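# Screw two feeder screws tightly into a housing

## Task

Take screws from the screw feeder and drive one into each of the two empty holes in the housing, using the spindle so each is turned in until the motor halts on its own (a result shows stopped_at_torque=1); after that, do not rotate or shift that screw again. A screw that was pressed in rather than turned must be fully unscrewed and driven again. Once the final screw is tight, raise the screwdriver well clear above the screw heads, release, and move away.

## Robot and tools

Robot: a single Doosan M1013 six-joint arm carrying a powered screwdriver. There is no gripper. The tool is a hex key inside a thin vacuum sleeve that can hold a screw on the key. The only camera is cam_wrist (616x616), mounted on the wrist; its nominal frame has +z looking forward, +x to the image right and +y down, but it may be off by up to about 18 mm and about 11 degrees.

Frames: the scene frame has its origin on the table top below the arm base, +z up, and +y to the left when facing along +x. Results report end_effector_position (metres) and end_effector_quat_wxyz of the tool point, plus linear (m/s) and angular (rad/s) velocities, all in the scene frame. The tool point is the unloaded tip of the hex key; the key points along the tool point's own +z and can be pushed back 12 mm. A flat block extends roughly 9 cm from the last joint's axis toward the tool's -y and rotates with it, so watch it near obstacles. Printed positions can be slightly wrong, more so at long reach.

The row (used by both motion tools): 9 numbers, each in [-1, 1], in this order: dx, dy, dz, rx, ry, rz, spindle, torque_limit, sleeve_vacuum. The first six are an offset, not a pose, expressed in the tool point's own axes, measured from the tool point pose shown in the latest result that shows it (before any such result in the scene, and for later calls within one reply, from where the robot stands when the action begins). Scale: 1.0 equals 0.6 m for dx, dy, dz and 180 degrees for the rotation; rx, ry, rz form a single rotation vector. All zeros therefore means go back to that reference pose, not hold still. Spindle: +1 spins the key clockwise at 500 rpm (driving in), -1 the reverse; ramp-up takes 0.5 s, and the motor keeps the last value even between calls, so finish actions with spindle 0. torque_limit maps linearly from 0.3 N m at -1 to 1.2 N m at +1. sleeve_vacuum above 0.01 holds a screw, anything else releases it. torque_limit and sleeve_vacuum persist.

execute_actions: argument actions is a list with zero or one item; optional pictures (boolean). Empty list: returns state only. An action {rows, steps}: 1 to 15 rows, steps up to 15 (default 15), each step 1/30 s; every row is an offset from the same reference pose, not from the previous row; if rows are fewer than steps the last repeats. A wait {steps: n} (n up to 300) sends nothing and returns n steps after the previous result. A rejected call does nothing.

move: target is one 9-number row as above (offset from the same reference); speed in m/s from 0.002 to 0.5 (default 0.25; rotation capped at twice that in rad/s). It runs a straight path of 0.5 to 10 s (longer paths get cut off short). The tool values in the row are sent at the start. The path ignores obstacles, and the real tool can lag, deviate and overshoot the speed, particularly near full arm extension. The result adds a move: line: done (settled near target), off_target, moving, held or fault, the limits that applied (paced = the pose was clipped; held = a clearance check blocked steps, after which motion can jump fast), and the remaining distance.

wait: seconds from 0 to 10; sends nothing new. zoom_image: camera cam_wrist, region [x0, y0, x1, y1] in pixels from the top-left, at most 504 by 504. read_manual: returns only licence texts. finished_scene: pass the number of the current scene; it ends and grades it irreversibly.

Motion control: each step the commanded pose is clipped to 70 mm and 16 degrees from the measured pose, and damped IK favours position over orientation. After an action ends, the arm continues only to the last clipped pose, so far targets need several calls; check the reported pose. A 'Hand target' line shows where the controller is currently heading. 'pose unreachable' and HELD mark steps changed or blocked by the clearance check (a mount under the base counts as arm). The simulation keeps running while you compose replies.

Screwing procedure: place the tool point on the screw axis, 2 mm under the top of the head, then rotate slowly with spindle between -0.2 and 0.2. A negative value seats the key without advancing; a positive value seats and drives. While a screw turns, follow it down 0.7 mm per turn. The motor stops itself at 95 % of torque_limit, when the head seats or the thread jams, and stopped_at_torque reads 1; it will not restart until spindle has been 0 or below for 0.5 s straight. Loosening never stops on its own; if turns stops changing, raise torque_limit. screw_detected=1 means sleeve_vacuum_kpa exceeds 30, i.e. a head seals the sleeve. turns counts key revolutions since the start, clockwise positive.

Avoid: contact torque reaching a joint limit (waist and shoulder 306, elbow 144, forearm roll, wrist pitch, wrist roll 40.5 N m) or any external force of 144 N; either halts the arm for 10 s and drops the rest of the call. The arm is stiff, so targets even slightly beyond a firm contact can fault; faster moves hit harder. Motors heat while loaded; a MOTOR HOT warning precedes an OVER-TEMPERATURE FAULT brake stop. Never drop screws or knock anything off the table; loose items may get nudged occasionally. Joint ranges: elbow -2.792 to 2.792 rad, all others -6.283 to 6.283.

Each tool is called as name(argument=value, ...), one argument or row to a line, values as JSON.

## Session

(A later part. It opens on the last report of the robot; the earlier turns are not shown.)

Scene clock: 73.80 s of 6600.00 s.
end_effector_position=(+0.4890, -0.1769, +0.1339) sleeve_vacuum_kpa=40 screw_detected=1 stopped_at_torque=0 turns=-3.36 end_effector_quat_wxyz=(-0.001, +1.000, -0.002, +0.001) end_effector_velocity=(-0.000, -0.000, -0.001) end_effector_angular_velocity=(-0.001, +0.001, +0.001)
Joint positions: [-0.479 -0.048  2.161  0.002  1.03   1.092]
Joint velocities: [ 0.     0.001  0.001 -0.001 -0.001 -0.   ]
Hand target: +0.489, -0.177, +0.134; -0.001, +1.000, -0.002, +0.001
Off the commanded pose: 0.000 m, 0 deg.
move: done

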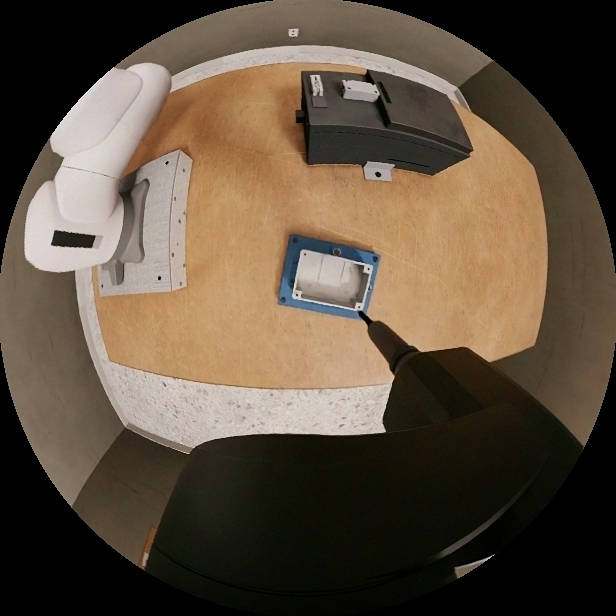

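move(
  target=[0.03,0.017,0.04,0,0,0,0,0,1],
)

zoom_image(
  camera="cam_wrist",
  region=[325,280,381,336],
)

zoom_image(
  camera="cam_wrist",
  region=[270,230,380,320],
)

move(
  target=[0,0,0,0,0,-0.5,0,0,1],
  speed=0.4,
)

zoom_image(
  camera="cam_wrist",
  region=[325,280,381,336],
)

Scene clock: 81.77 s of 6600.00 s.
end_effector_position=(+0.5070, -0.1872, +0.1100) sleeve_vacuum_kpa=40 screw_detected=1 stopped_at_torque=0 turns=-3.36 end_effector_quat_wxyz=(-0.001, +1.000, -0.002, +0.001) end_effector_velocity=(+0.000, -0.000, -0.000) end_effector_angular_velocity=(-0.000, -0.000, +0.001)
Joint positions: [-0.481  0.01   2.155  0.002  0.978  1.09 ]
Joint velocities: [ 0.     0.001 -0.    -0.    -0.001 -0.   ]
Hand target: +0.507, -0.187, +0.110; -0.001, +1.000, -0.002, +0.001
Off the commanded pose: 0.000 m, 0 deg.
After step 90, 4.23 s passed at rest.
move: done

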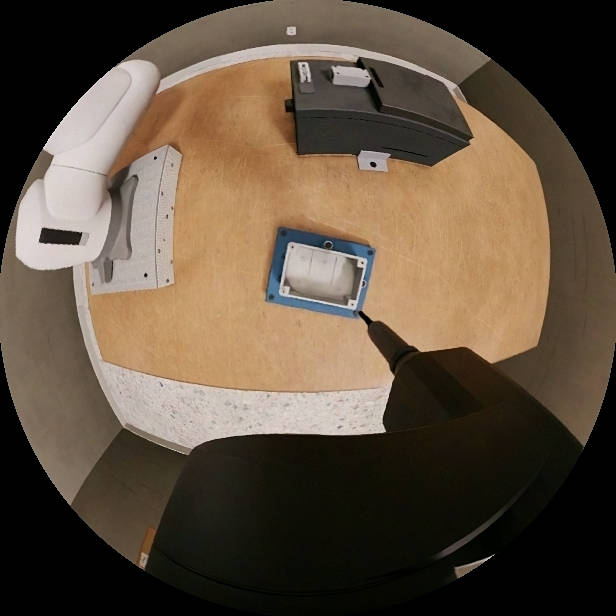

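Region (325, 280, 381, 336) of cam_wrist's 616x616 image, scaled by 9.000, with more detail than that image has.

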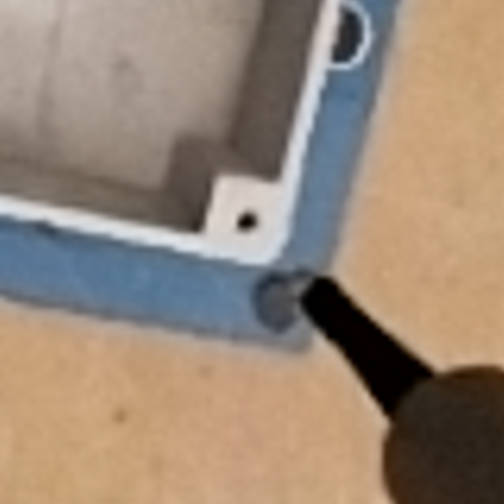

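Region (270, 230, 380, 320) of cam_wrist's 616x616 image, scaled by 4.582, with more detail than that image has; it fills the top 412 rows of this view, and the rest is white.

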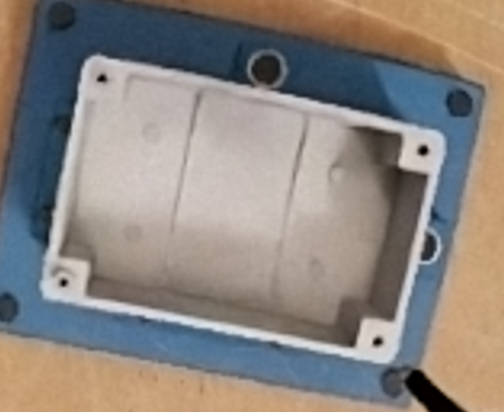

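Scene clock: 84.17 s of 6600.00 s.
end_effector_position=(+0.5073, -0.1869, +0.1103) sleeve_vacuum_kpa=40 screw_detected=1 stopped_at_torque=0 turns=-3.36 end_effector_quat_wxyz=(-0.000, +0.708, +0.706, +0.001) end_effector_velocity=(-0.001, +0.000, -0.000) end_effector_angular_velocity=(+0.001, +0.001, -0.000)
Joint positions: [-0.537  0.166  1.982  0.001  0.996 -0.537]
Joint velocities: [-0.001  0.     0.001  0.001  0.    -0.001]
Hand target: +0.507, -0.187, +0.110; -0.000, +0.709, +0.706, +0.002
Off the commanded pose: 0.000 m, 0 deg.
move: done

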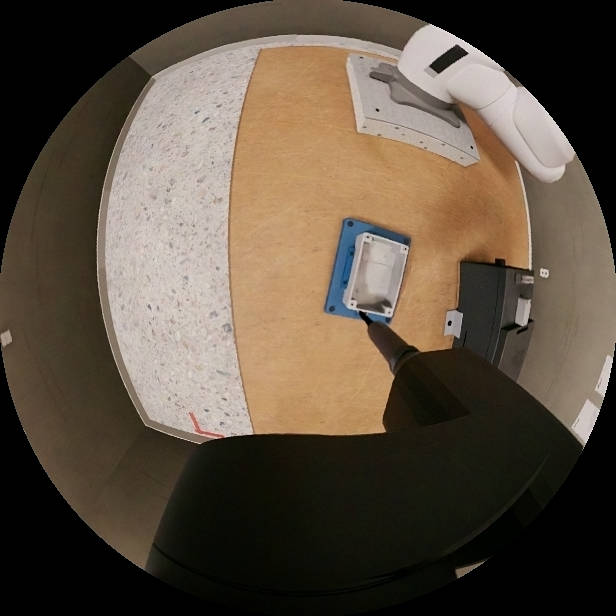

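Region (325, 280, 381, 336) of cam_wrist's 616x616 image, scaled by 9.000, with more detail than that image has.

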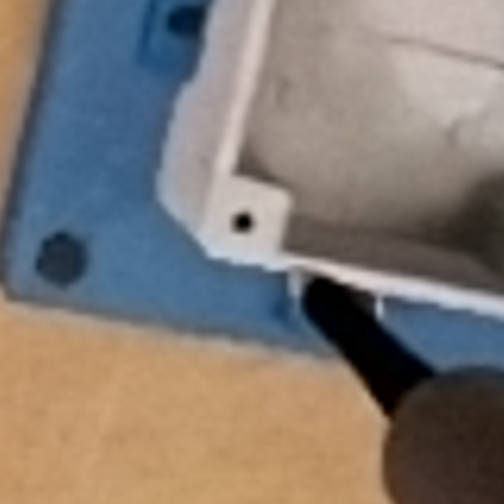

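move(
  target=[-0.0011,0.0006,0.04,0,0,0,0,0,1],
  speed=0.05,
)

zoom_image(
  camera="cam_wrist",
  region=[343,296,371,324],
)

move(
  target=[0,0,0,0,0,0.5,0,0,1],
  speed=0.4,
)

zoom_image(
  camera="cam_wrist",
  region=[343,296,371,324],
)

Scene clock: 92.23 s of 6600.00 s.
end_effector_position=(+0.5077, -0.1876, +0.0863) sleeve_vacuum_kpa=40 screw_detected=1 stopped_at_torque=0 turns=-3.36 end_effector_quat_wxyz=(-0.000, +0.709, +0.706, +0.001) end_effector_velocity=(+0.001, -0.001, +0.001) end_effector_angular_velocity=(-0.002, -0.002, +0.001)
Joint positions: [-0.538  0.191  2.003  0.002  0.95  -0.537]
Joint velocities: [ 0.     0.    -0.002 -0.001 -0.001  0.   ]
Hand target: +0.508, -0.188, +0.086; -0.000, +0.709, +0.706, +0.001
Off the commanded pose: 0.000 m, 0 deg.
After step 90, 4.30 s passed at rest.
move: done

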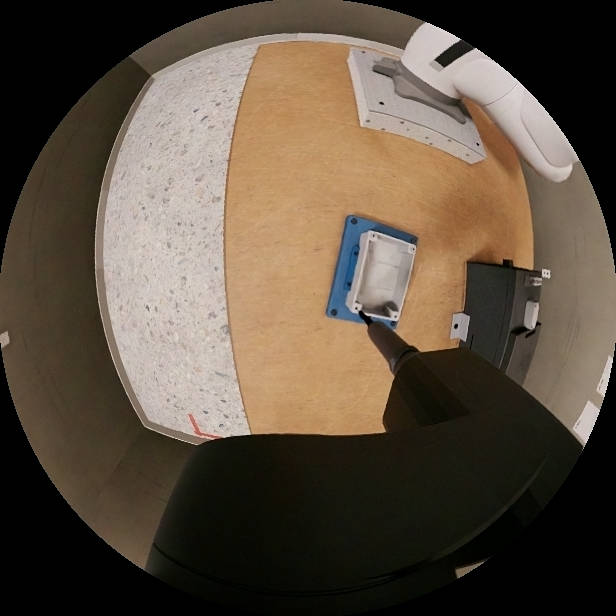

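Region (343, 296, 371, 324) of cam_wrist's 616x616 image, scaled by 18.000, with more detail than that image has.

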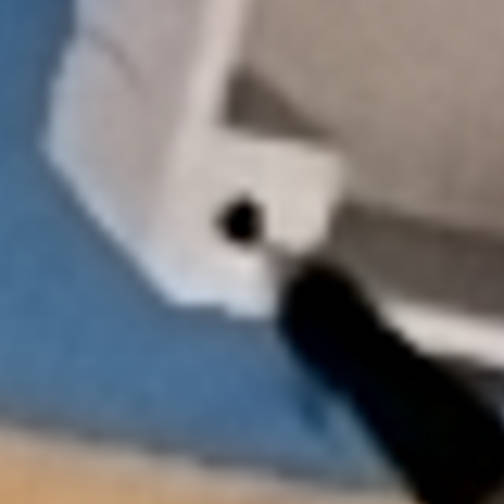

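Scene clock: 94.63 s of 6600.00 s.
end_effector_position=(+0.5075, -0.1878, +0.0860) sleeve_vacuum_kpa=40 screw_detected=1 stopped_at_torque=0 turns=-3.36 end_effector_quat_wxyz=(-0.001, +1.000, -0.002, +0.001) end_effector_velocity=(-0.001, +0.001, +0.000) end_effector_angular_velocity=(+0.001, +0.003, -0.001)
Joint positions: [-0.481  0.038  2.179  0.002  0.926  1.09 ]
Joint velocities: [ 0.001  0.    -0.001 -0.001  0.004  0.003]
Hand target: +0.508, -0.188, +0.086; -0.001, +1.000, -0.002, +0.001
Off the commanded pose: 0.000 m, 0 deg.
move: done

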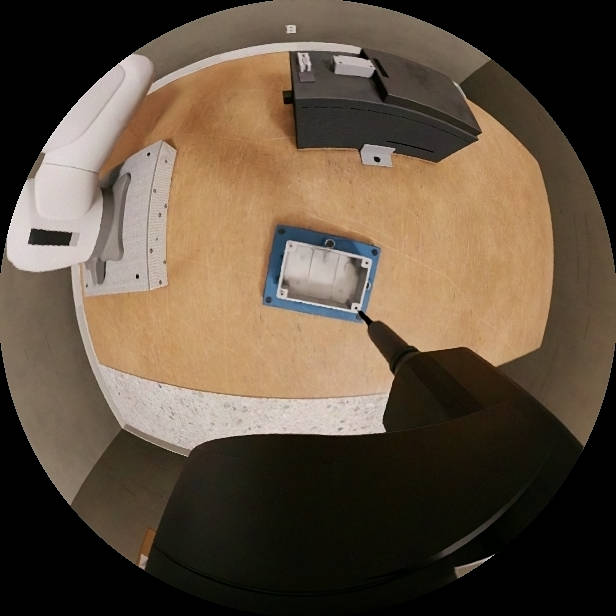

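Region (343, 296, 371, 324) of cam_wrist's 616x616 image, scaled by 18.000, with more detail than that image has.

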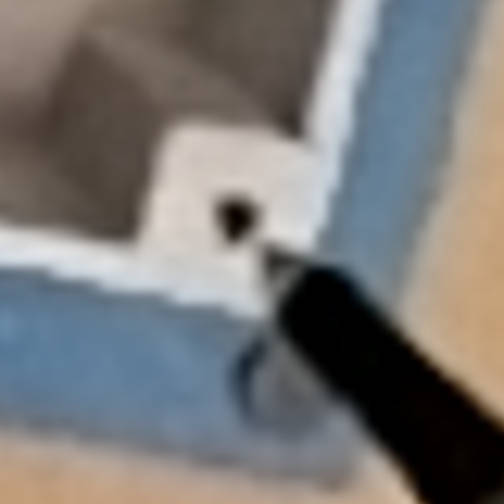

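move(
  target=[-0.0004,-0.0003,0.014,0,0,0,0,0,1],
  speed=0.02,
)

zoom_image(
  camera="cam_wrist",
  region=[343,296,371,324],
)

move(
  target=[0,0,0.012,0,0,0,0.2,0,1],
  speed=0.002,
)

execute_actions(
  actions=[
    {"rows":[[0,0,0,0,0,0,0,0,1]],"steps":5},
  ],
)

zoom_image(
  camera="cam_wrist",
  region=[343,296,371,324],
)

Scene clock: 103.33 s of 6600.00 s.
end_effector_position=(+0.5073, -0.1876, +0.0776) sleeve_vacuum_kpa=40 screw_detected=1 stopped_at_torque=0 turns=-3.36 end_effector_quat_wxyz=(-0.001, +1.000, -0.002, +0.001) end_effector_velocity=(-0.000, -0.000, -0.000) end_effector_angular_velocity=(-0.000, +0.000, +0.001)
Joint positions: [-0.481  0.048  2.188  0.002  0.908  1.09 ]
Joint velocities: [ 0.     0.     0.001 -0.    -0.001 -0.   ]
Hand target: +0.507, -0.188, +0.078; -0.001, +1.000, -0.002, +0.001
Off the commanded pose: 0.000 m, 0 deg.
After step 90, 5.00 s passed at rest.
move: done

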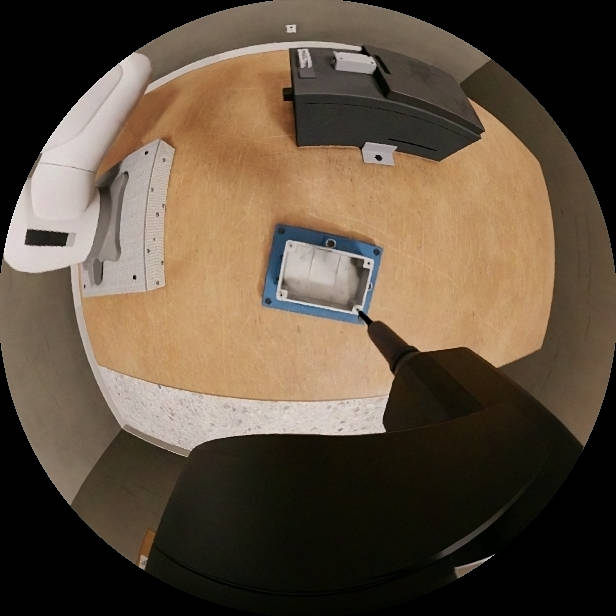

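Region (343, 296, 371, 324) of cam_wrist's 616x616 image, scaled by 18.000, with more detail than that image has.

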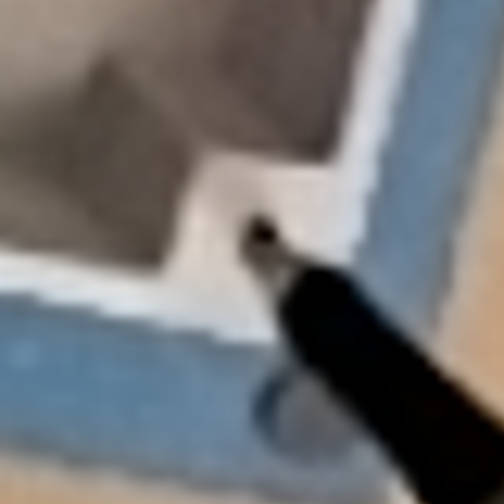

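Scene clock: 107.17 s of 6600.00 s.
end_effector_position=(+0.5073, -0.1876, +0.0704) sleeve_vacuum_kpa=40 screw_detected=1 stopped_at_torque=0 turns=2.97 end_effector_quat_wxyz=(-0.001, +1.000, -0.002, +0.001) end_effector_velocity=(+0.001, -0.000, +0.000) end_effector_angular_velocity=(-0.001, -0.001, +0.001)
Joint positions: [-0.481  0.057  2.195  0.002  0.892  1.09 ]
Joint velocities: [ 0.     0.    -0.    -0.001 -0.001 -0.   ]
Hand target: +0.507, -0.188, +0.070; -0.001, +1.000, -0.002, +0.001
Off the commanded pose: 0.000 m, 0 deg.
move: done

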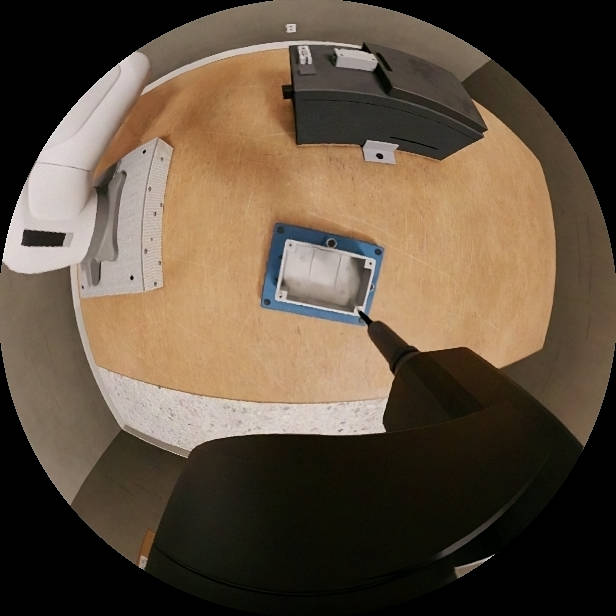

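Scene clock: 107.33 s of 6600.00 s.
end_effector_position=(+0.5073, -0.1876, +0.0704) sleeve_vacuum_kpa=40 screw_detected=1 stopped_at_torque=0 turns=2.97 end_effector_quat_wxyz=(-0.001, +1.000, -0.002, +0.001) end_effector_velocity=(-0.001, +0.000, -0.001) end_effector_angular_velocity=(-0.000, +0.001, +0.001)
Joint positions: [-0.481  0.057  2.195  0.002  0.892  1.09 ]
Joint velocities: [ 0.001  0.     0.001 -0.001 -0.     0.001]
Hand target: +0.507, -0.188, +0.070; -0.001, +1.000, -0.002, +0.001
Off the commanded pose: 0.000 m, 0 deg.
Steps of this call (steps 1 to 5: all 5 steps of this action). Readings (end_effector_position | what the end effector reports):
1: (+0.5073, -0.1876, +0.0704) | sleeve_vacuum_kpa=40 screw_detected=1 stopped_at_torque=0 turns=2.97
2: (+0.5073, -0.1876, +0.0704) | sleeve_vacuum_kpa=40 screw_detected=1 stopped_at_torque=0 turns=2.97
4: (+0.5073, -0.1876, +0.0704) | sleeve_vacuum_kpa=40 screw_detected=1 stopped_at_torque=0 turns=2.97
5: the state above

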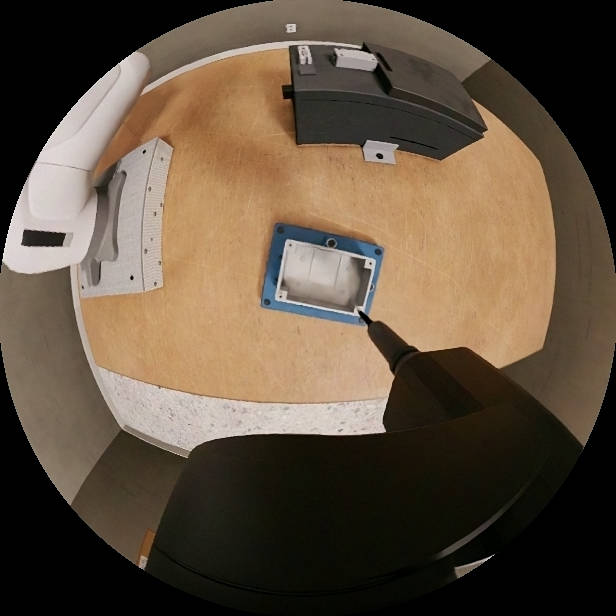

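Region (343, 296, 371, 324) of cam_wrist's 616x616 image, scaled by 18.000, with more detail than that image has.

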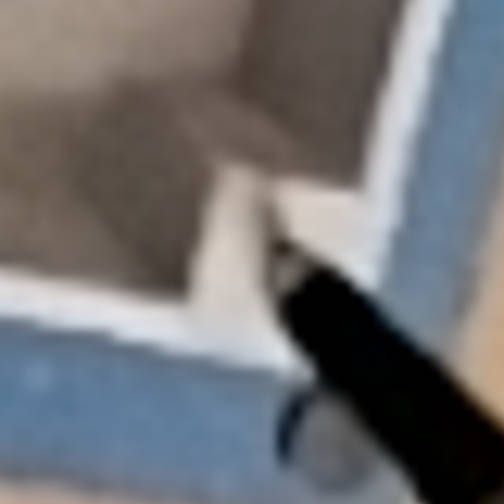

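move(
  target=[0,0,0.011,0,0,0,0.36,0,1],
  speed=0.002,
)

wait(
  seconds=1.5,
)

execute_actions(
  actions=[
    {"rows":[[0,0,0,0,0,0,0,0,1]],"steps":3},
  ],
  pictures=false,
)

Scene clock: 113.63 s of 6600.00 s.
end_effector_position=(+0.5073, -0.1876, +0.0638) sleeve_vacuum_kpa=40 screw_detected=1 stopped_at_torque=0 turns=13.35 end_effector_quat_wxyz=(-0.001, +1.000, -0.002, +0.001) end_effector_velocity=(-0.000, -0.000, +0.000) end_effector_angular_velocity=(-0.001, +0.000, +0.001)
Joint positions: [-0.481  0.065  2.201  0.002  0.877  1.09 ]
Joint velocities: [-0.     0.    -0.    -0.001  0.    -0.   ]
Hand target: +0.507, -0.188, +0.064; -0.001, +1.000, -0.002, +0.001
Off the commanded pose: 0.000 m, 0 deg.
move: done

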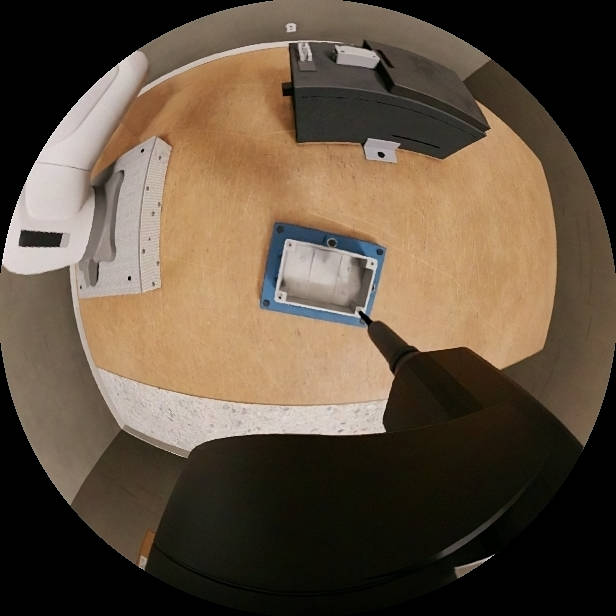

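Scene clock: 115.13 s of 6600.00 s.
end_effector_position=(+0.5073, -0.1876, +0.0638) sleeve_vacuum_kpa=40 screw_detected=1 stopped_at_torque=1 turns=13.56 end_effector_quat_wxyz=(-0.001, +1.000, -0.002, +0.001) end_effector_velocity=(+0.000, +0.000, +0.000) end_effector_angular_velocity=(+0.000, -0.000, +0.001)
Joint positions: [-0.481  0.065  2.201  0.002  0.877  1.09 ]
Joint velocities: [ 0.    -0.    -0.     0.    -0.    -0.001]
Hand target: +0.507, -0.188, +0.064; -0.001, +1.000, -0.002, +0.001
Off the commanded pose: 0.000 m, 0 deg.
Steps of this call (steps 1 to 45: nothing new was sent). Readings (end_effector_position | what the end effector reports):
1: (+0.5073, -0.1876, +0.0638) | sleeve_vacuum_kpa=40 screw_detected=1 stopped_at_torque=0 turns=13.45
2: (+0.5073, -0.1876, +0.0638) | sleeve_vacuum_kpa=40 screw_detected=1 stopped_at_torque=0 turns=13.55
4: (+0.5073, -0.1876, +0.0638) | sleeve_vacuum_kpa=40 screw_detected=1 stopped_at_torque=1 turns=13.56
8: (+0.5073, -0.1876, +0.0638) | sleeve_vacuum_kpa=40 screw_detected=1 stopped_at_torque=1 turns=13.56
45: the state above

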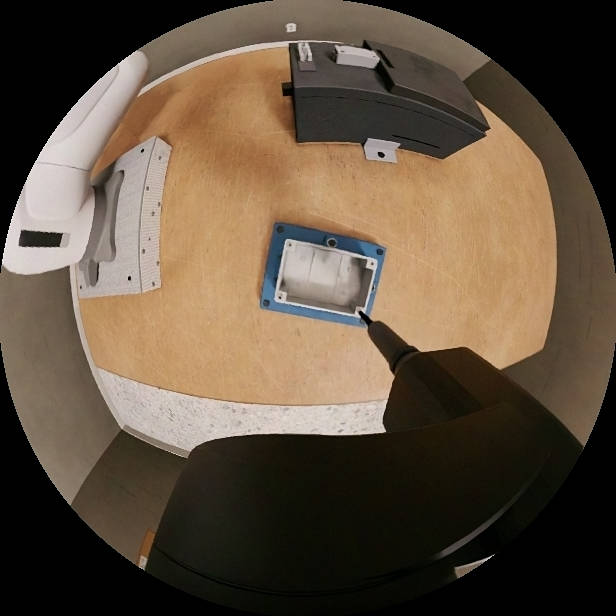

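Scene clock: 115.23 s of 6600.00 s.
end_effector_position=(+0.5073, -0.1876, +0.0638) sleeve_vacuum_kpa=40 screw_detected=1 stopped_at_torque=1 turns=13.56 end_effector_quat_wxyz=(-0.001, +1.000, -0.002, +0.001) end_effector_velocity=(-0.000, +0.000, -0.000) end_effector_angular_velocity=(+0.001, +0.001, -0.000)
Joint positions: [-0.481  0.065  2.201  0.002  0.877  1.09 ]
Joint velocities: [ 0.    -0.     0.     0.001  0.001 -0.   ]
Hand target: +0.507, -0.188, +0.064; -0.001, +1.000, -0.002, +0.001
Off the commanded pose: 0.000 m, 0 deg.
Steps of this call (steps 1 to 3: all 3 steps of this action). Readings (end_effector_position | what the end effector reports):
1: (+0.5073, -0.1876, +0.0638) | sleeve_vacuum_kpa=40 screw_detected=1 stopped_at_torque=1 turns=13.56
2: (+0.5073, -0.1876, +0.0638) | sleeve_vacuum_kpa=40 screw_detected=1 stopped_at_torque=1 turns=13.56
3: the state above

move(
  target=[0,0,-0.01,0,0,0,0,0,0],
  speed=0.01,
)

move(
  target=[0,0,-0.2,0,0,0,0,0,0],
)

zoom_image(
  camera="cam_wrist",
  region=[280,235,370,315],
)

move(
  target=[-0.1295,-0.597,0,0,0,0,0,0,1],
)

zoom_image(
  camera="cam_wrist",
  region=[343,296,371,324],
)

Scene clock: 121.17 s of 6600.00 s.
end_effector_position=(+0.5073, -0.1876, +0.0698) sleeve_vacuum_kpa=0 screw_detected=0 stopped_at_torque=1 turns=13.56 end_effector_quat_wxyz=(-0.001, +1.000, -0.002, +0.001) end_effector_velocity=(+0.000, -0.001, +0.001) end_effector_angular_velocity=(-0.001, -0.000, +0.001)
Joint positions: [-0.481  0.058  2.195  0.002  0.89   1.09 ]
Joint velocities: [ 0.    -0.    -0.001 -0.001  0.001  0.   ]
Hand target: +0.507, -0.188, +0.070; -0.001, +1.000, -0.002, +0.001
Off the commanded pose: 0.000 m, 0 deg.
After step 90, 2.10 s passed at rest.
move: done

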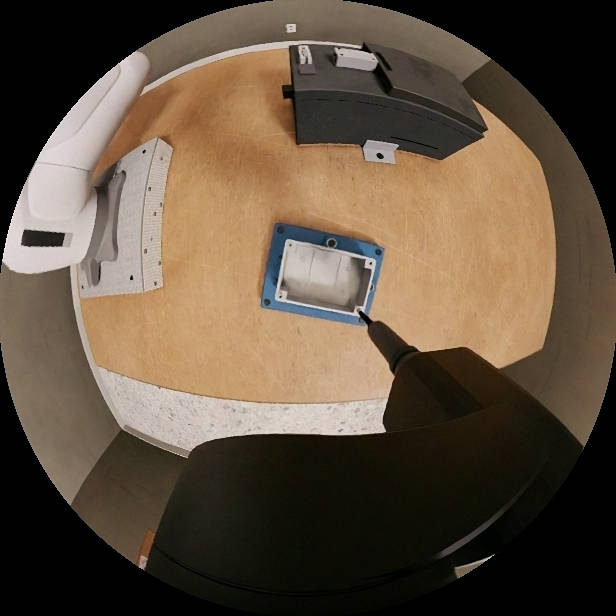

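Scene clock: 122.07 s of 6600.00 s.
end_effector_position=(+0.5070, -0.1875, +0.1898) sleeve_vacuum_kpa=0 screw_detected=0 stopped_at_torque=1 turns=13.56 end_effector_quat_wxyz=(-0.001, +1.000, -0.002, +0.001) end_effector_velocity=(-0.000, +0.001, +0.000) end_effector_angular_velocity=(+0.001, -0.000, -0.000)
Joint positions: [-0.481 -0.063  2.062  0.002  1.144  1.09 ]
Joint velocities: [-0.    -0.001  0.     0.001  0.001 -0.   ]
Hand target: +0.507, -0.188, +0.190; -0.001, +1.000, -0.002, +0.001
Off the commanded pose: 0.000 m, 0 deg.
move: done

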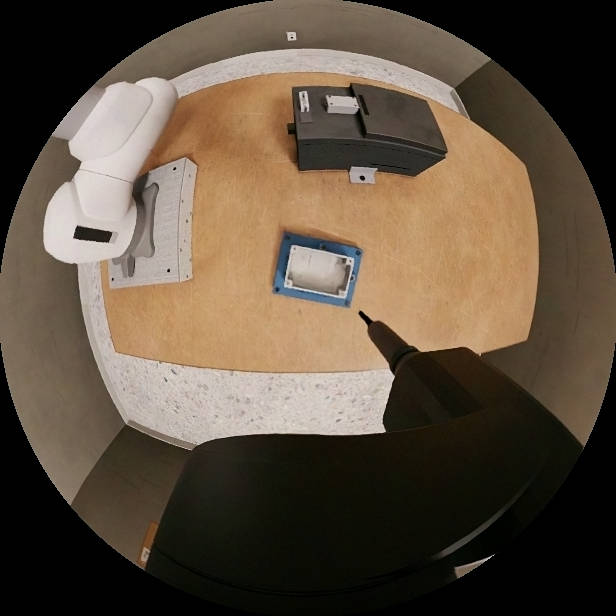

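Region (280, 235, 370, 315) of cam_wrist's 616x616 image, scaled by 5.600, with more detail than that image has.

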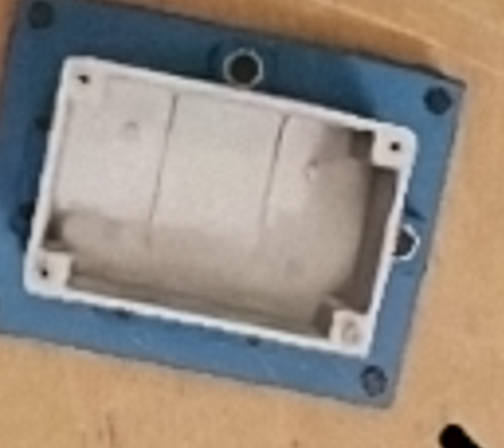

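Scene clock: 123.97 s of 6600.00 s.
end_effector_position=(+0.4296, +0.1702, +0.1895) sleeve_vacuum_kpa=14 screw_detected=0 stopped_at_torque=1 turns=13.56 end_effector_quat_wxyz=(-0.000, +1.000, -0.002, +0.000) end_effector_velocity=(-0.001, +0.000, -0.000) end_effector_angular_velocity=(-0.000, +0.001, -0.001)
Joint positions: [ 0.363 -0.197  2.175  0.001  1.165  1.934]
Joint velocities: [0.001 0.    0.001 0.    0.    0.002]
Hand target: +0.430, +0.170, +0.189; -0.000, +1.000, -0.002, +0.000
Off the commanded pose: 0.002 m, 0 deg.
move: done

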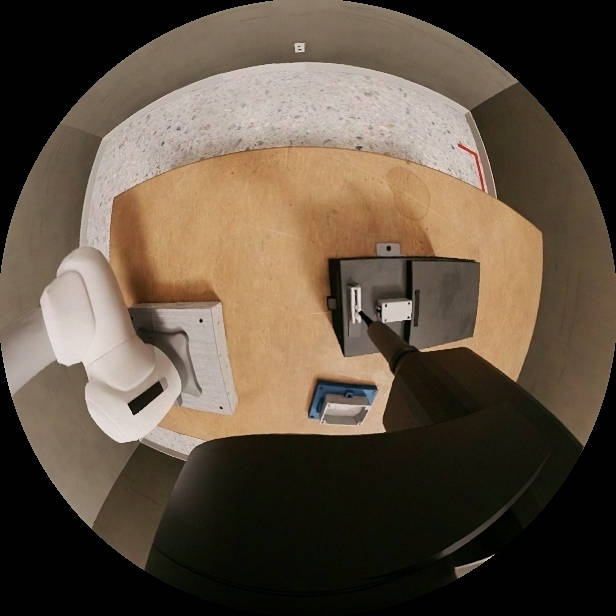

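Region (343, 296, 371, 324) of cam_wrist's 616x616 image, scaled by 18.000, with more detail than that image has.

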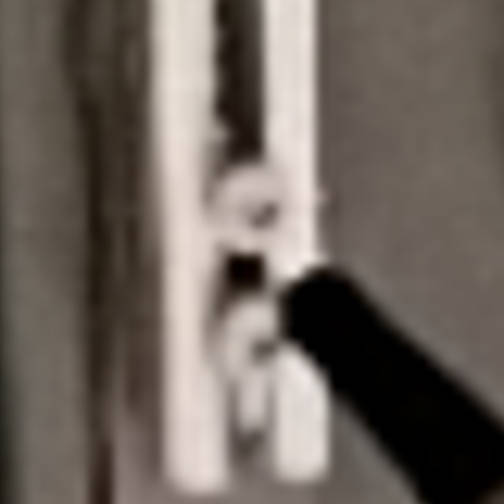

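move(
  target=[0.0016,-0.0022,0.03,0,0,0,0,0,1],
  speed=0.04,
)

move(
  target=[0,0,0.013,0,0,0,-0.15,0,1],
  speed=0.005,
)

move(
  target=[0,0,-0.07,0,0,0,0,0,1],
  speed=0.06,
)

move(
  target=[0.153,0.488,0,0,0,0,0,0,1],
)

move(
  target=[0,0,0.1997,0,0,0,0,0,1],
)

zoom_image(
  camera="cam_wrist",
  region=[343,296,371,324],
)

Scene clock: 130.93 s of 6600.00 s.
end_effector_position=(+0.4306, +0.1715, +0.1715) sleeve_vacuum_kpa=14 screw_detected=0 stopped_at_torque=1 turns=13.56 end_effector_quat_wxyz=(-0.000, +1.000, -0.002, +0.000) end_effector_velocity=(-0.000, -0.000, -0.000) end_effector_angular_velocity=(-0.001, +0.000, -0.001)
Joint positions: [ 0.365 -0.179  2.197  0.001  1.126  1.936]
Joint velocities: [-0.     0.     0.001 -0.    -0.     0.001]
Hand target: +0.431, +0.171, +0.171; -0.000, +1.000, -0.002, +0.000
Off the commanded pose: 0.000 m, 0 deg.
After step 90, 3.23 s passed at rest.
move: done

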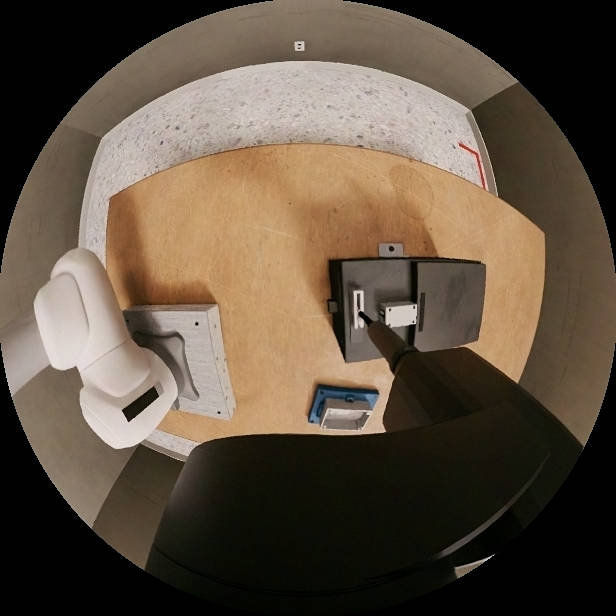

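Scene clock: 132.70 s of 6600.00 s.
end_effector_position=(+0.4306, +0.1715, +0.1637) sleeve_vacuum_kpa=40 screw_detected=1 stopped_at_torque=1 turns=11.38 end_effector_quat_wxyz=(-0.000, +1.000, -0.002, +0.000) end_effector_velocity=(-0.001, -0.000, -0.000) end_effector_angular_velocity=(-0.001, +0.001, +0.000)
Joint positions: [ 0.365 -0.172  2.207  0.001  1.109  1.936]
Joint velocities: [-0.     0.     0.001 -0.     0.001 -0.   ]
Hand target: +0.431, +0.171, +0.164; -0.000, +1.000, -0.002, +0.000
Off the commanded pose: 0.000 m, 0 deg.
move: done

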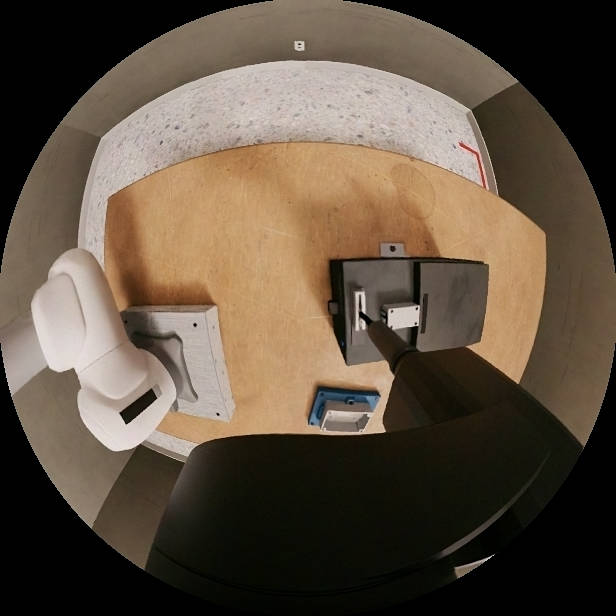

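Scene clock: 133.90 s of 6600.00 s.
end_effector_position=(+0.4305, +0.1715, +0.2057) sleeve_vacuum_kpa=40 screw_detected=1 stopped_at_torque=1 turns=11.09 end_effector_quat_wxyz=(-0.000, +1.000, -0.002, +0.000) end_effector_velocity=(+0.001, +0.000, +0.001) end_effector_angular_velocity=(+0.000, -0.001, -0.001)
Joint positions: [ 0.365 -0.206  2.151  0.001  1.199  1.936]
Joint velocities: [-0.    -0.    -0.002 -0.     0.001  0.001]
Hand target: +0.430, +0.171, +0.206; -0.000, +1.000, -0.002, +0.000
Off the commanded pose: 0.000 m, 0 deg.
move: done

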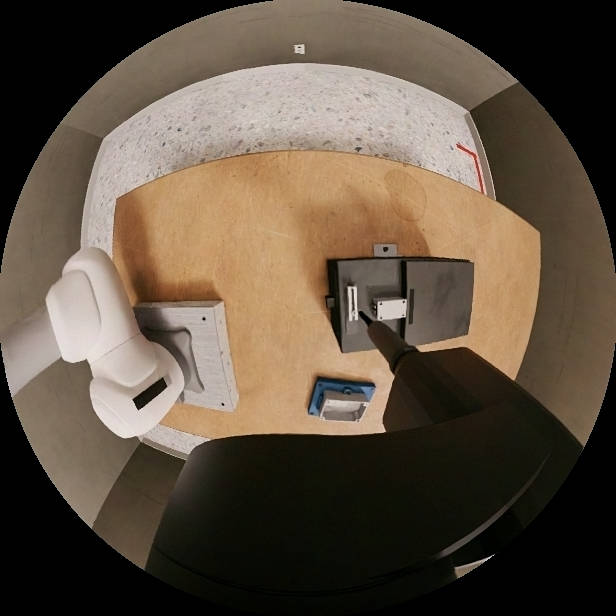

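Scene clock: 135.53 s of 6600.00 s.
end_effector_position=(+0.5220, -0.1209, +0.2060) sleeve_vacuum_kpa=40 screw_detected=1 stopped_at_torque=1 turns=11.09 end_effector_quat_wxyz=(-0.001, +1.000, -0.002, +0.001) end_effector_velocity=(+0.000, -0.001, +0.000) end_effector_angular_velocity=(-0.001, -0.000, -0.000)
Joint positions: [-0.337 -0.088  2.053  0.002  1.178  1.234]
Joint velocities: [-0.001  0.001 -0.001 -0.001 -0.    -0.001]
Hand target: +0.522, -0.121, +0.206; -0.001, +1.000, -0.002, +0.001
Off the commanded pose: 0.001 m, 0 deg.
move: done

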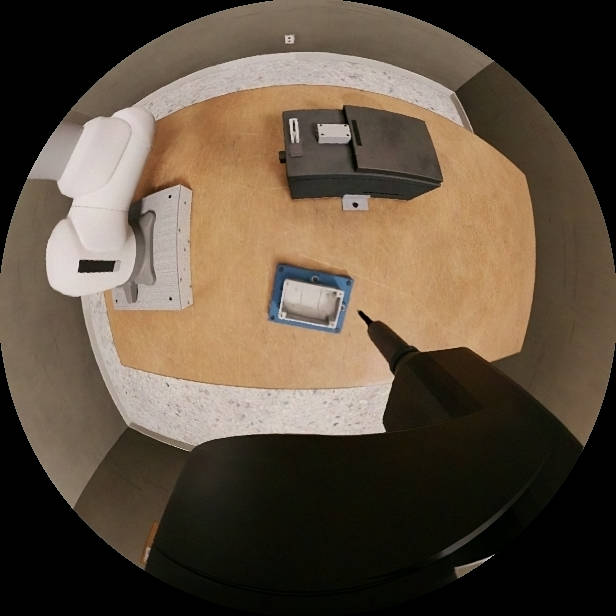

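Scene clock: 136.43 s of 6600.00 s.
end_effector_position=(+0.5223, -0.1210, +0.0862) sleeve_vacuum_kpa=40 screw_detected=1 stopped_at_torque=1 turns=11.09 end_effector_quat_wxyz=(-0.001, +1.000, -0.002, +0.001) end_effector_velocity=(-0.001, +0.000, -0.001) end_effector_angular_velocity=(+0.000, +0.001, +0.001)
Joint positions: [-0.337  0.025  2.192  0.002  0.926  1.234]
Joint velocities: [ 0.     0.001  0.001  0.    -0.001 -0.001]
Hand target: +0.522, -0.121, +0.086; -0.001, +1.000, -0.002, +0.001
Off the commanded pose: 0.000 m, 0 deg.
move: done

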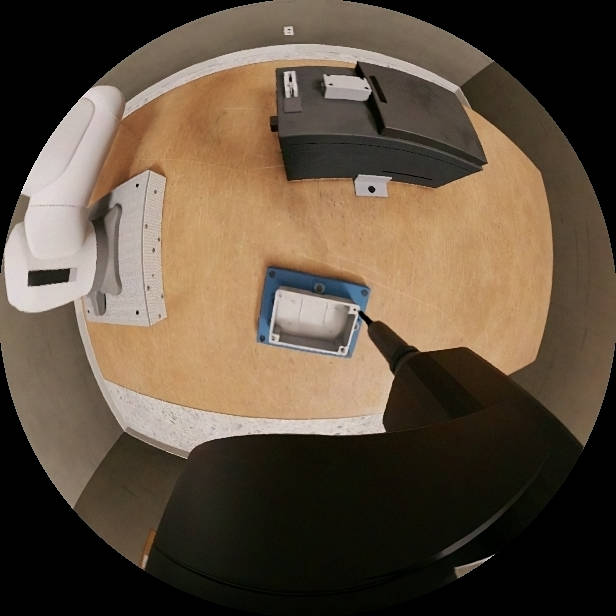

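Region (343, 296, 371, 324) of cam_wrist's 616x616 image, scaled by 18.000, with more detail than that image has.

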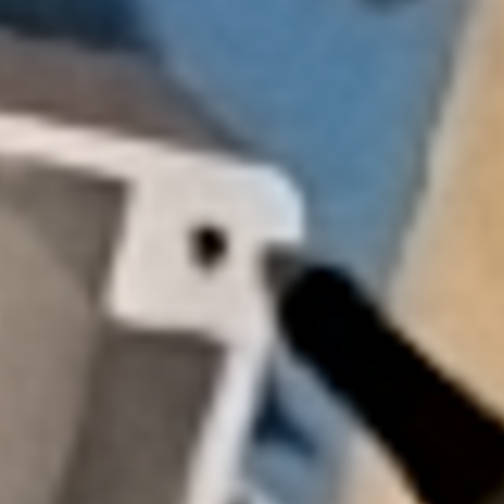

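move(
  target=[-0.0043,0.0036,0.014,0,0,0,0,0,1],
  speed=0.02,
)

zoom_image(
  camera="cam_wrist",
  region=[343,296,371,324],
)

move(
  target=[0,0,0.012,0,0,0,0.2,0,1],
  speed=0.002,
)

move(
  target=[0,0,0.011,0,0,0,0.36,0,1],
  speed=0.002,
)

wait(
  seconds=1,
)

Scene clock: 141.87 s of 6600.00 s.
end_effector_position=(+0.5198, -0.1231, +0.0779) sleeve_vacuum_kpa=40 screw_detected=1 stopped_at_torque=1 turns=11.09 end_effector_quat_wxyz=(-0.001, +1.000, -0.002, +0.001) end_effector_velocity=(-0.000, +0.001, -0.001) end_effector_angular_velocity=(+0.002, +0.000, -0.001)
Joint positions: [-0.343  0.032  2.204  0.002  0.907  1.228]
Joint velocities: [-0.     0.     0.001  0.002 -0.    -0.   ]
Hand target: +0.520, -0.123, +0.078; -0.001, +1.000, -0.002, +0.001
Off the commanded pose: 0.000 m, 0 deg.
After step 90, 1.73 s passed at rest.
move: done

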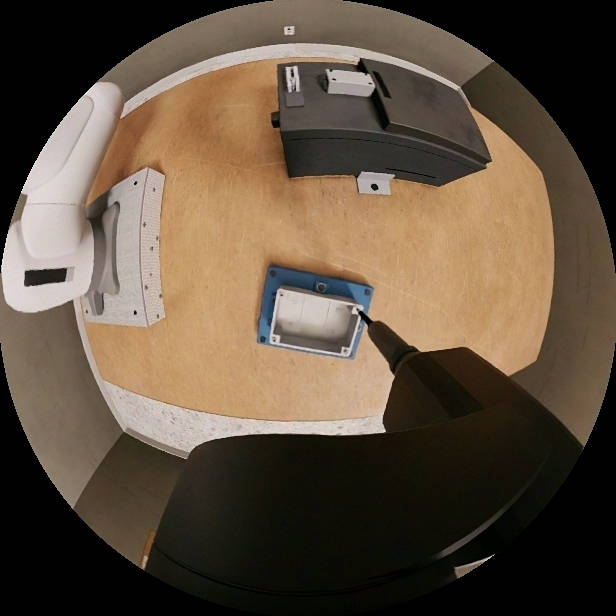

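Region (343, 296, 371, 324) of cam_wrist's 616x616 image, scaled by 18.000, with more detail than that image has.

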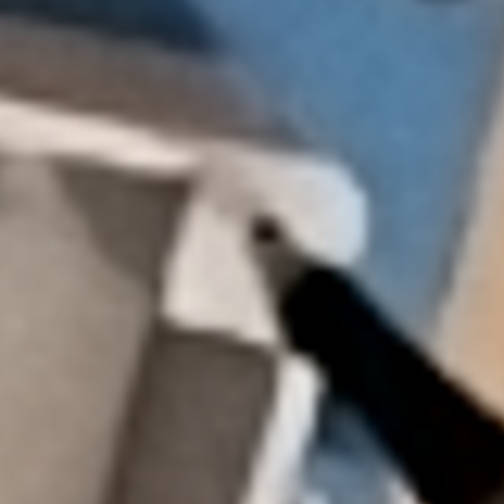

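Scene clock: 145.70 s of 6600.00 s.
end_effector_position=(+0.5198, -0.1231, +0.0707) sleeve_vacuum_kpa=40 screw_detected=1 stopped_at_torque=0 turns=17.42 end_effector_quat_wxyz=(-0.001, +1.000, -0.002, +0.001) end_effector_velocity=(-0.000, +0.000, -0.000) end_effector_angular_velocity=(+0.000, +0.001, +0.001)
Joint positions: [-0.343  0.041  2.211  0.002  0.891  1.228]
Joint velocities: [-0.     0.    -0.    -0.     0.001 -0.   ]
Hand target: +0.520, -0.123, +0.071; -0.001, +1.000, -0.002, +0.001
Off the commanded pose: 0.000 m, 0 deg.
move: done

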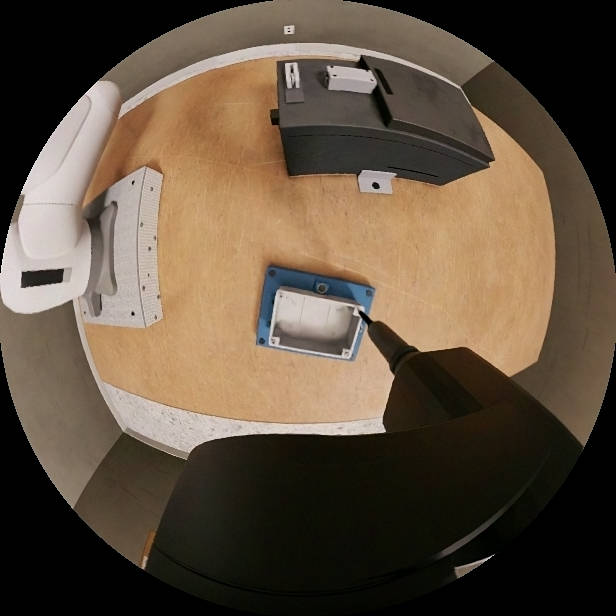

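Scene clock: 149.47 s of 6600.00 s.
end_effector_position=(+0.5198, -0.1231, +0.0641) sleeve_vacuum_kpa=39 screw_detected=1 stopped_at_torque=1 turns=28.06 end_effector_quat_wxyz=(-0.001, +1.000, -0.002, +0.001) end_effector_velocity=(-0.001, +0.001, -0.000) end_effector_angular_velocity=(+0.001, +0.001, -0.001)
Joint positions: [-0.343  0.05   2.217  0.002  0.876  1.228]
Joint velocities: [ 0.    -0.     0.001  0.001  0.001  0.   ]
Hand target: +0.520, -0.123, +0.064; -0.001, +1.000, -0.002, +0.001
Off the commanded pose: 0.000 m, 0 deg.
move: done

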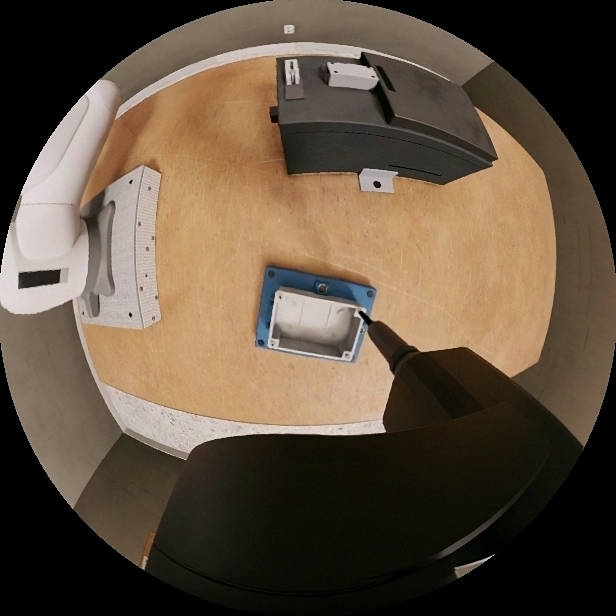

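Scene clock: 150.47 s of 6600.00 s.
end_effector_position=(+0.5198, -0.1231, +0.0641) sleeve_vacuum_kpa=39 screw_detected=1 stopped_at_torque=1 turns=28.06 end_effector_quat_wxyz=(-0.001, +1.000, -0.002, +0.001) end_effector_velocity=(+0.000, -0.000, +0.000) end_effector_angular_velocity=(-0.001, -0.000, +0.002)
Joint positions: [-0.343  0.05   2.217  0.002  0.876  1.228]
Joint velocities: [ 0.001 -0.    -0.001 -0.001  0.001 -0.001]
Hand target: +0.520, -0.123, +0.064; -0.001, +1.000, -0.002, +0.001
Off the commanded pose: 0.000 m, 0 deg.
Steps of this call (steps 1 to 30: nothing new was sent). Readings (end_effector_position | what the end effector reports):
1: (+0.5198, -0.1231, +0.0641) | sleeve_vacuum_kpa=39 screw_detected=1 stopped_at_torque=1 turns=28.06
2: (+0.5198, -0.1231, +0.0641) | sleeve_vacuum_kpa=39 screw_detected=1 stopped_at_torque=1 turns=28.06
4: (+0.5198, -0.1231, +0.0641) | sleeve_vacuum_kpa=39 screw_detected=1 stopped_at_torque=1 turns=28.06
8: (+0.5198, -0.1231, +0.0641) | sleeve_vacuum_kpa=39 screw_detected=1 stopped_at_torque=1 turns=28.06
30: the state above

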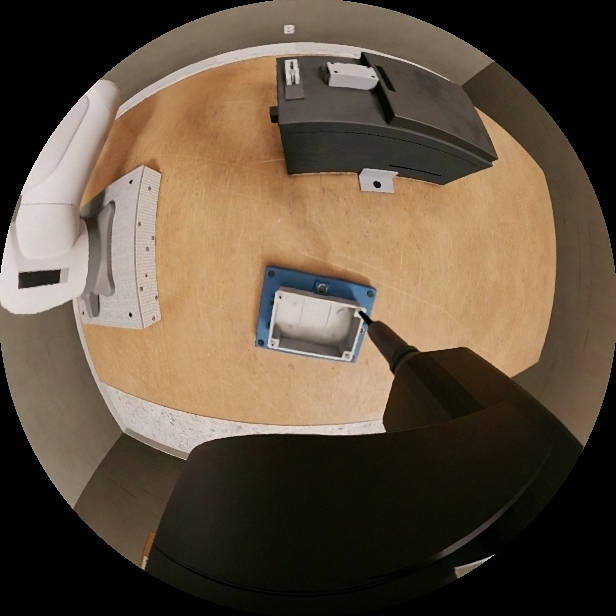

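move(
  target=[0,0,-0.01,0,0,0,0,0,0],
  speed=0.01,
)

move(
  target=[0,0,-0.3,0,0,0,0,0,0],
)

finished_scene(
  scene=1,
)

Scene clock: 155.10 s of 6600.00 s.
end_effector_position=(+0.5198, -0.1231, +0.0700) sleeve_vacuum_kpa=0 screw_detected=0 stopped_at_torque=1 turns=28.06 end_effector_quat_wxyz=(-0.001, +1.000, -0.002, +0.001) end_effector_velocity=(-0.001, +0.000, -0.000) end_effector_angular_velocity=(+0.000, +0.001, -0.000)
Joint positions: [-0.343  0.042  2.211  0.002  0.89   1.228]
Joint velocities: [ 0.    -0.     0.001  0.     0.     0.   ]
Hand target: +0.520, -0.123, +0.070; -0.001, +1.000, -0.002, +0.001
Off the commanded pose: 0.000 m, 0 deg.
After step 90, 0.80 s passed at rest.
move: done

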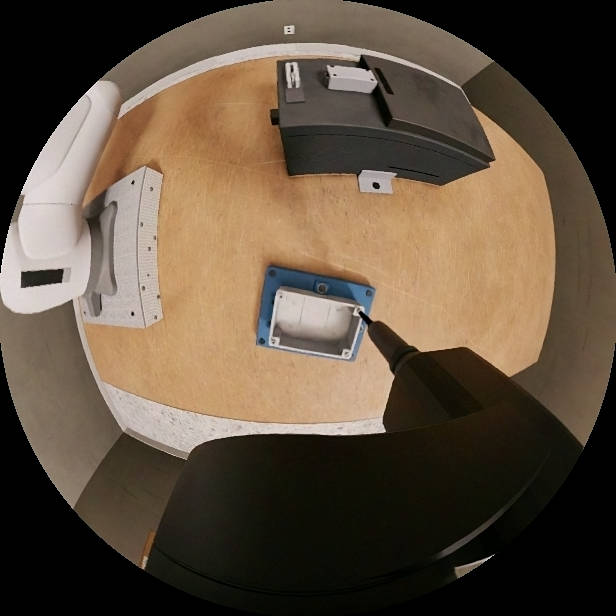

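Scene clock: 156.23 s of 6600.00 s.
end_effector_position=(+0.5193, -0.1230, +0.2500) sleeve_vacuum_kpa=0 screw_detected=0 stopped_at_torque=1 turns=28.06 end_effector_quat_wxyz=(-0.001, +1.000, -0.002, +0.001) end_effector_velocity=(+0.000, -0.000, +0.000) end_effector_angular_velocity=(-0.001, -0.001, -0.001)
Joint positions: [-0.343 -0.118  1.996  0.002  1.265  1.228]
Joint velocities: [-0.    -0.    -0.    -0.     0.     0.001]
Hand target: +0.519, -0.123, +0.250; -0.001, +1.000, -0.002, +0.001
Off the commanded pose: 0.000 m, 0 deg.
move: done

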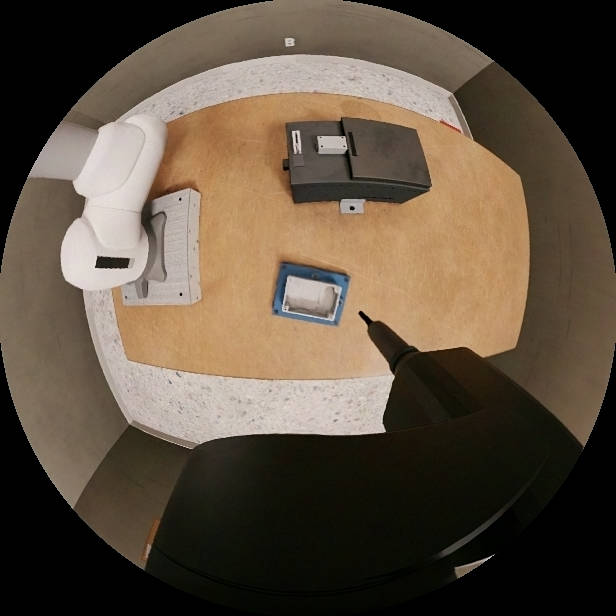

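The scene is finished: the task was done.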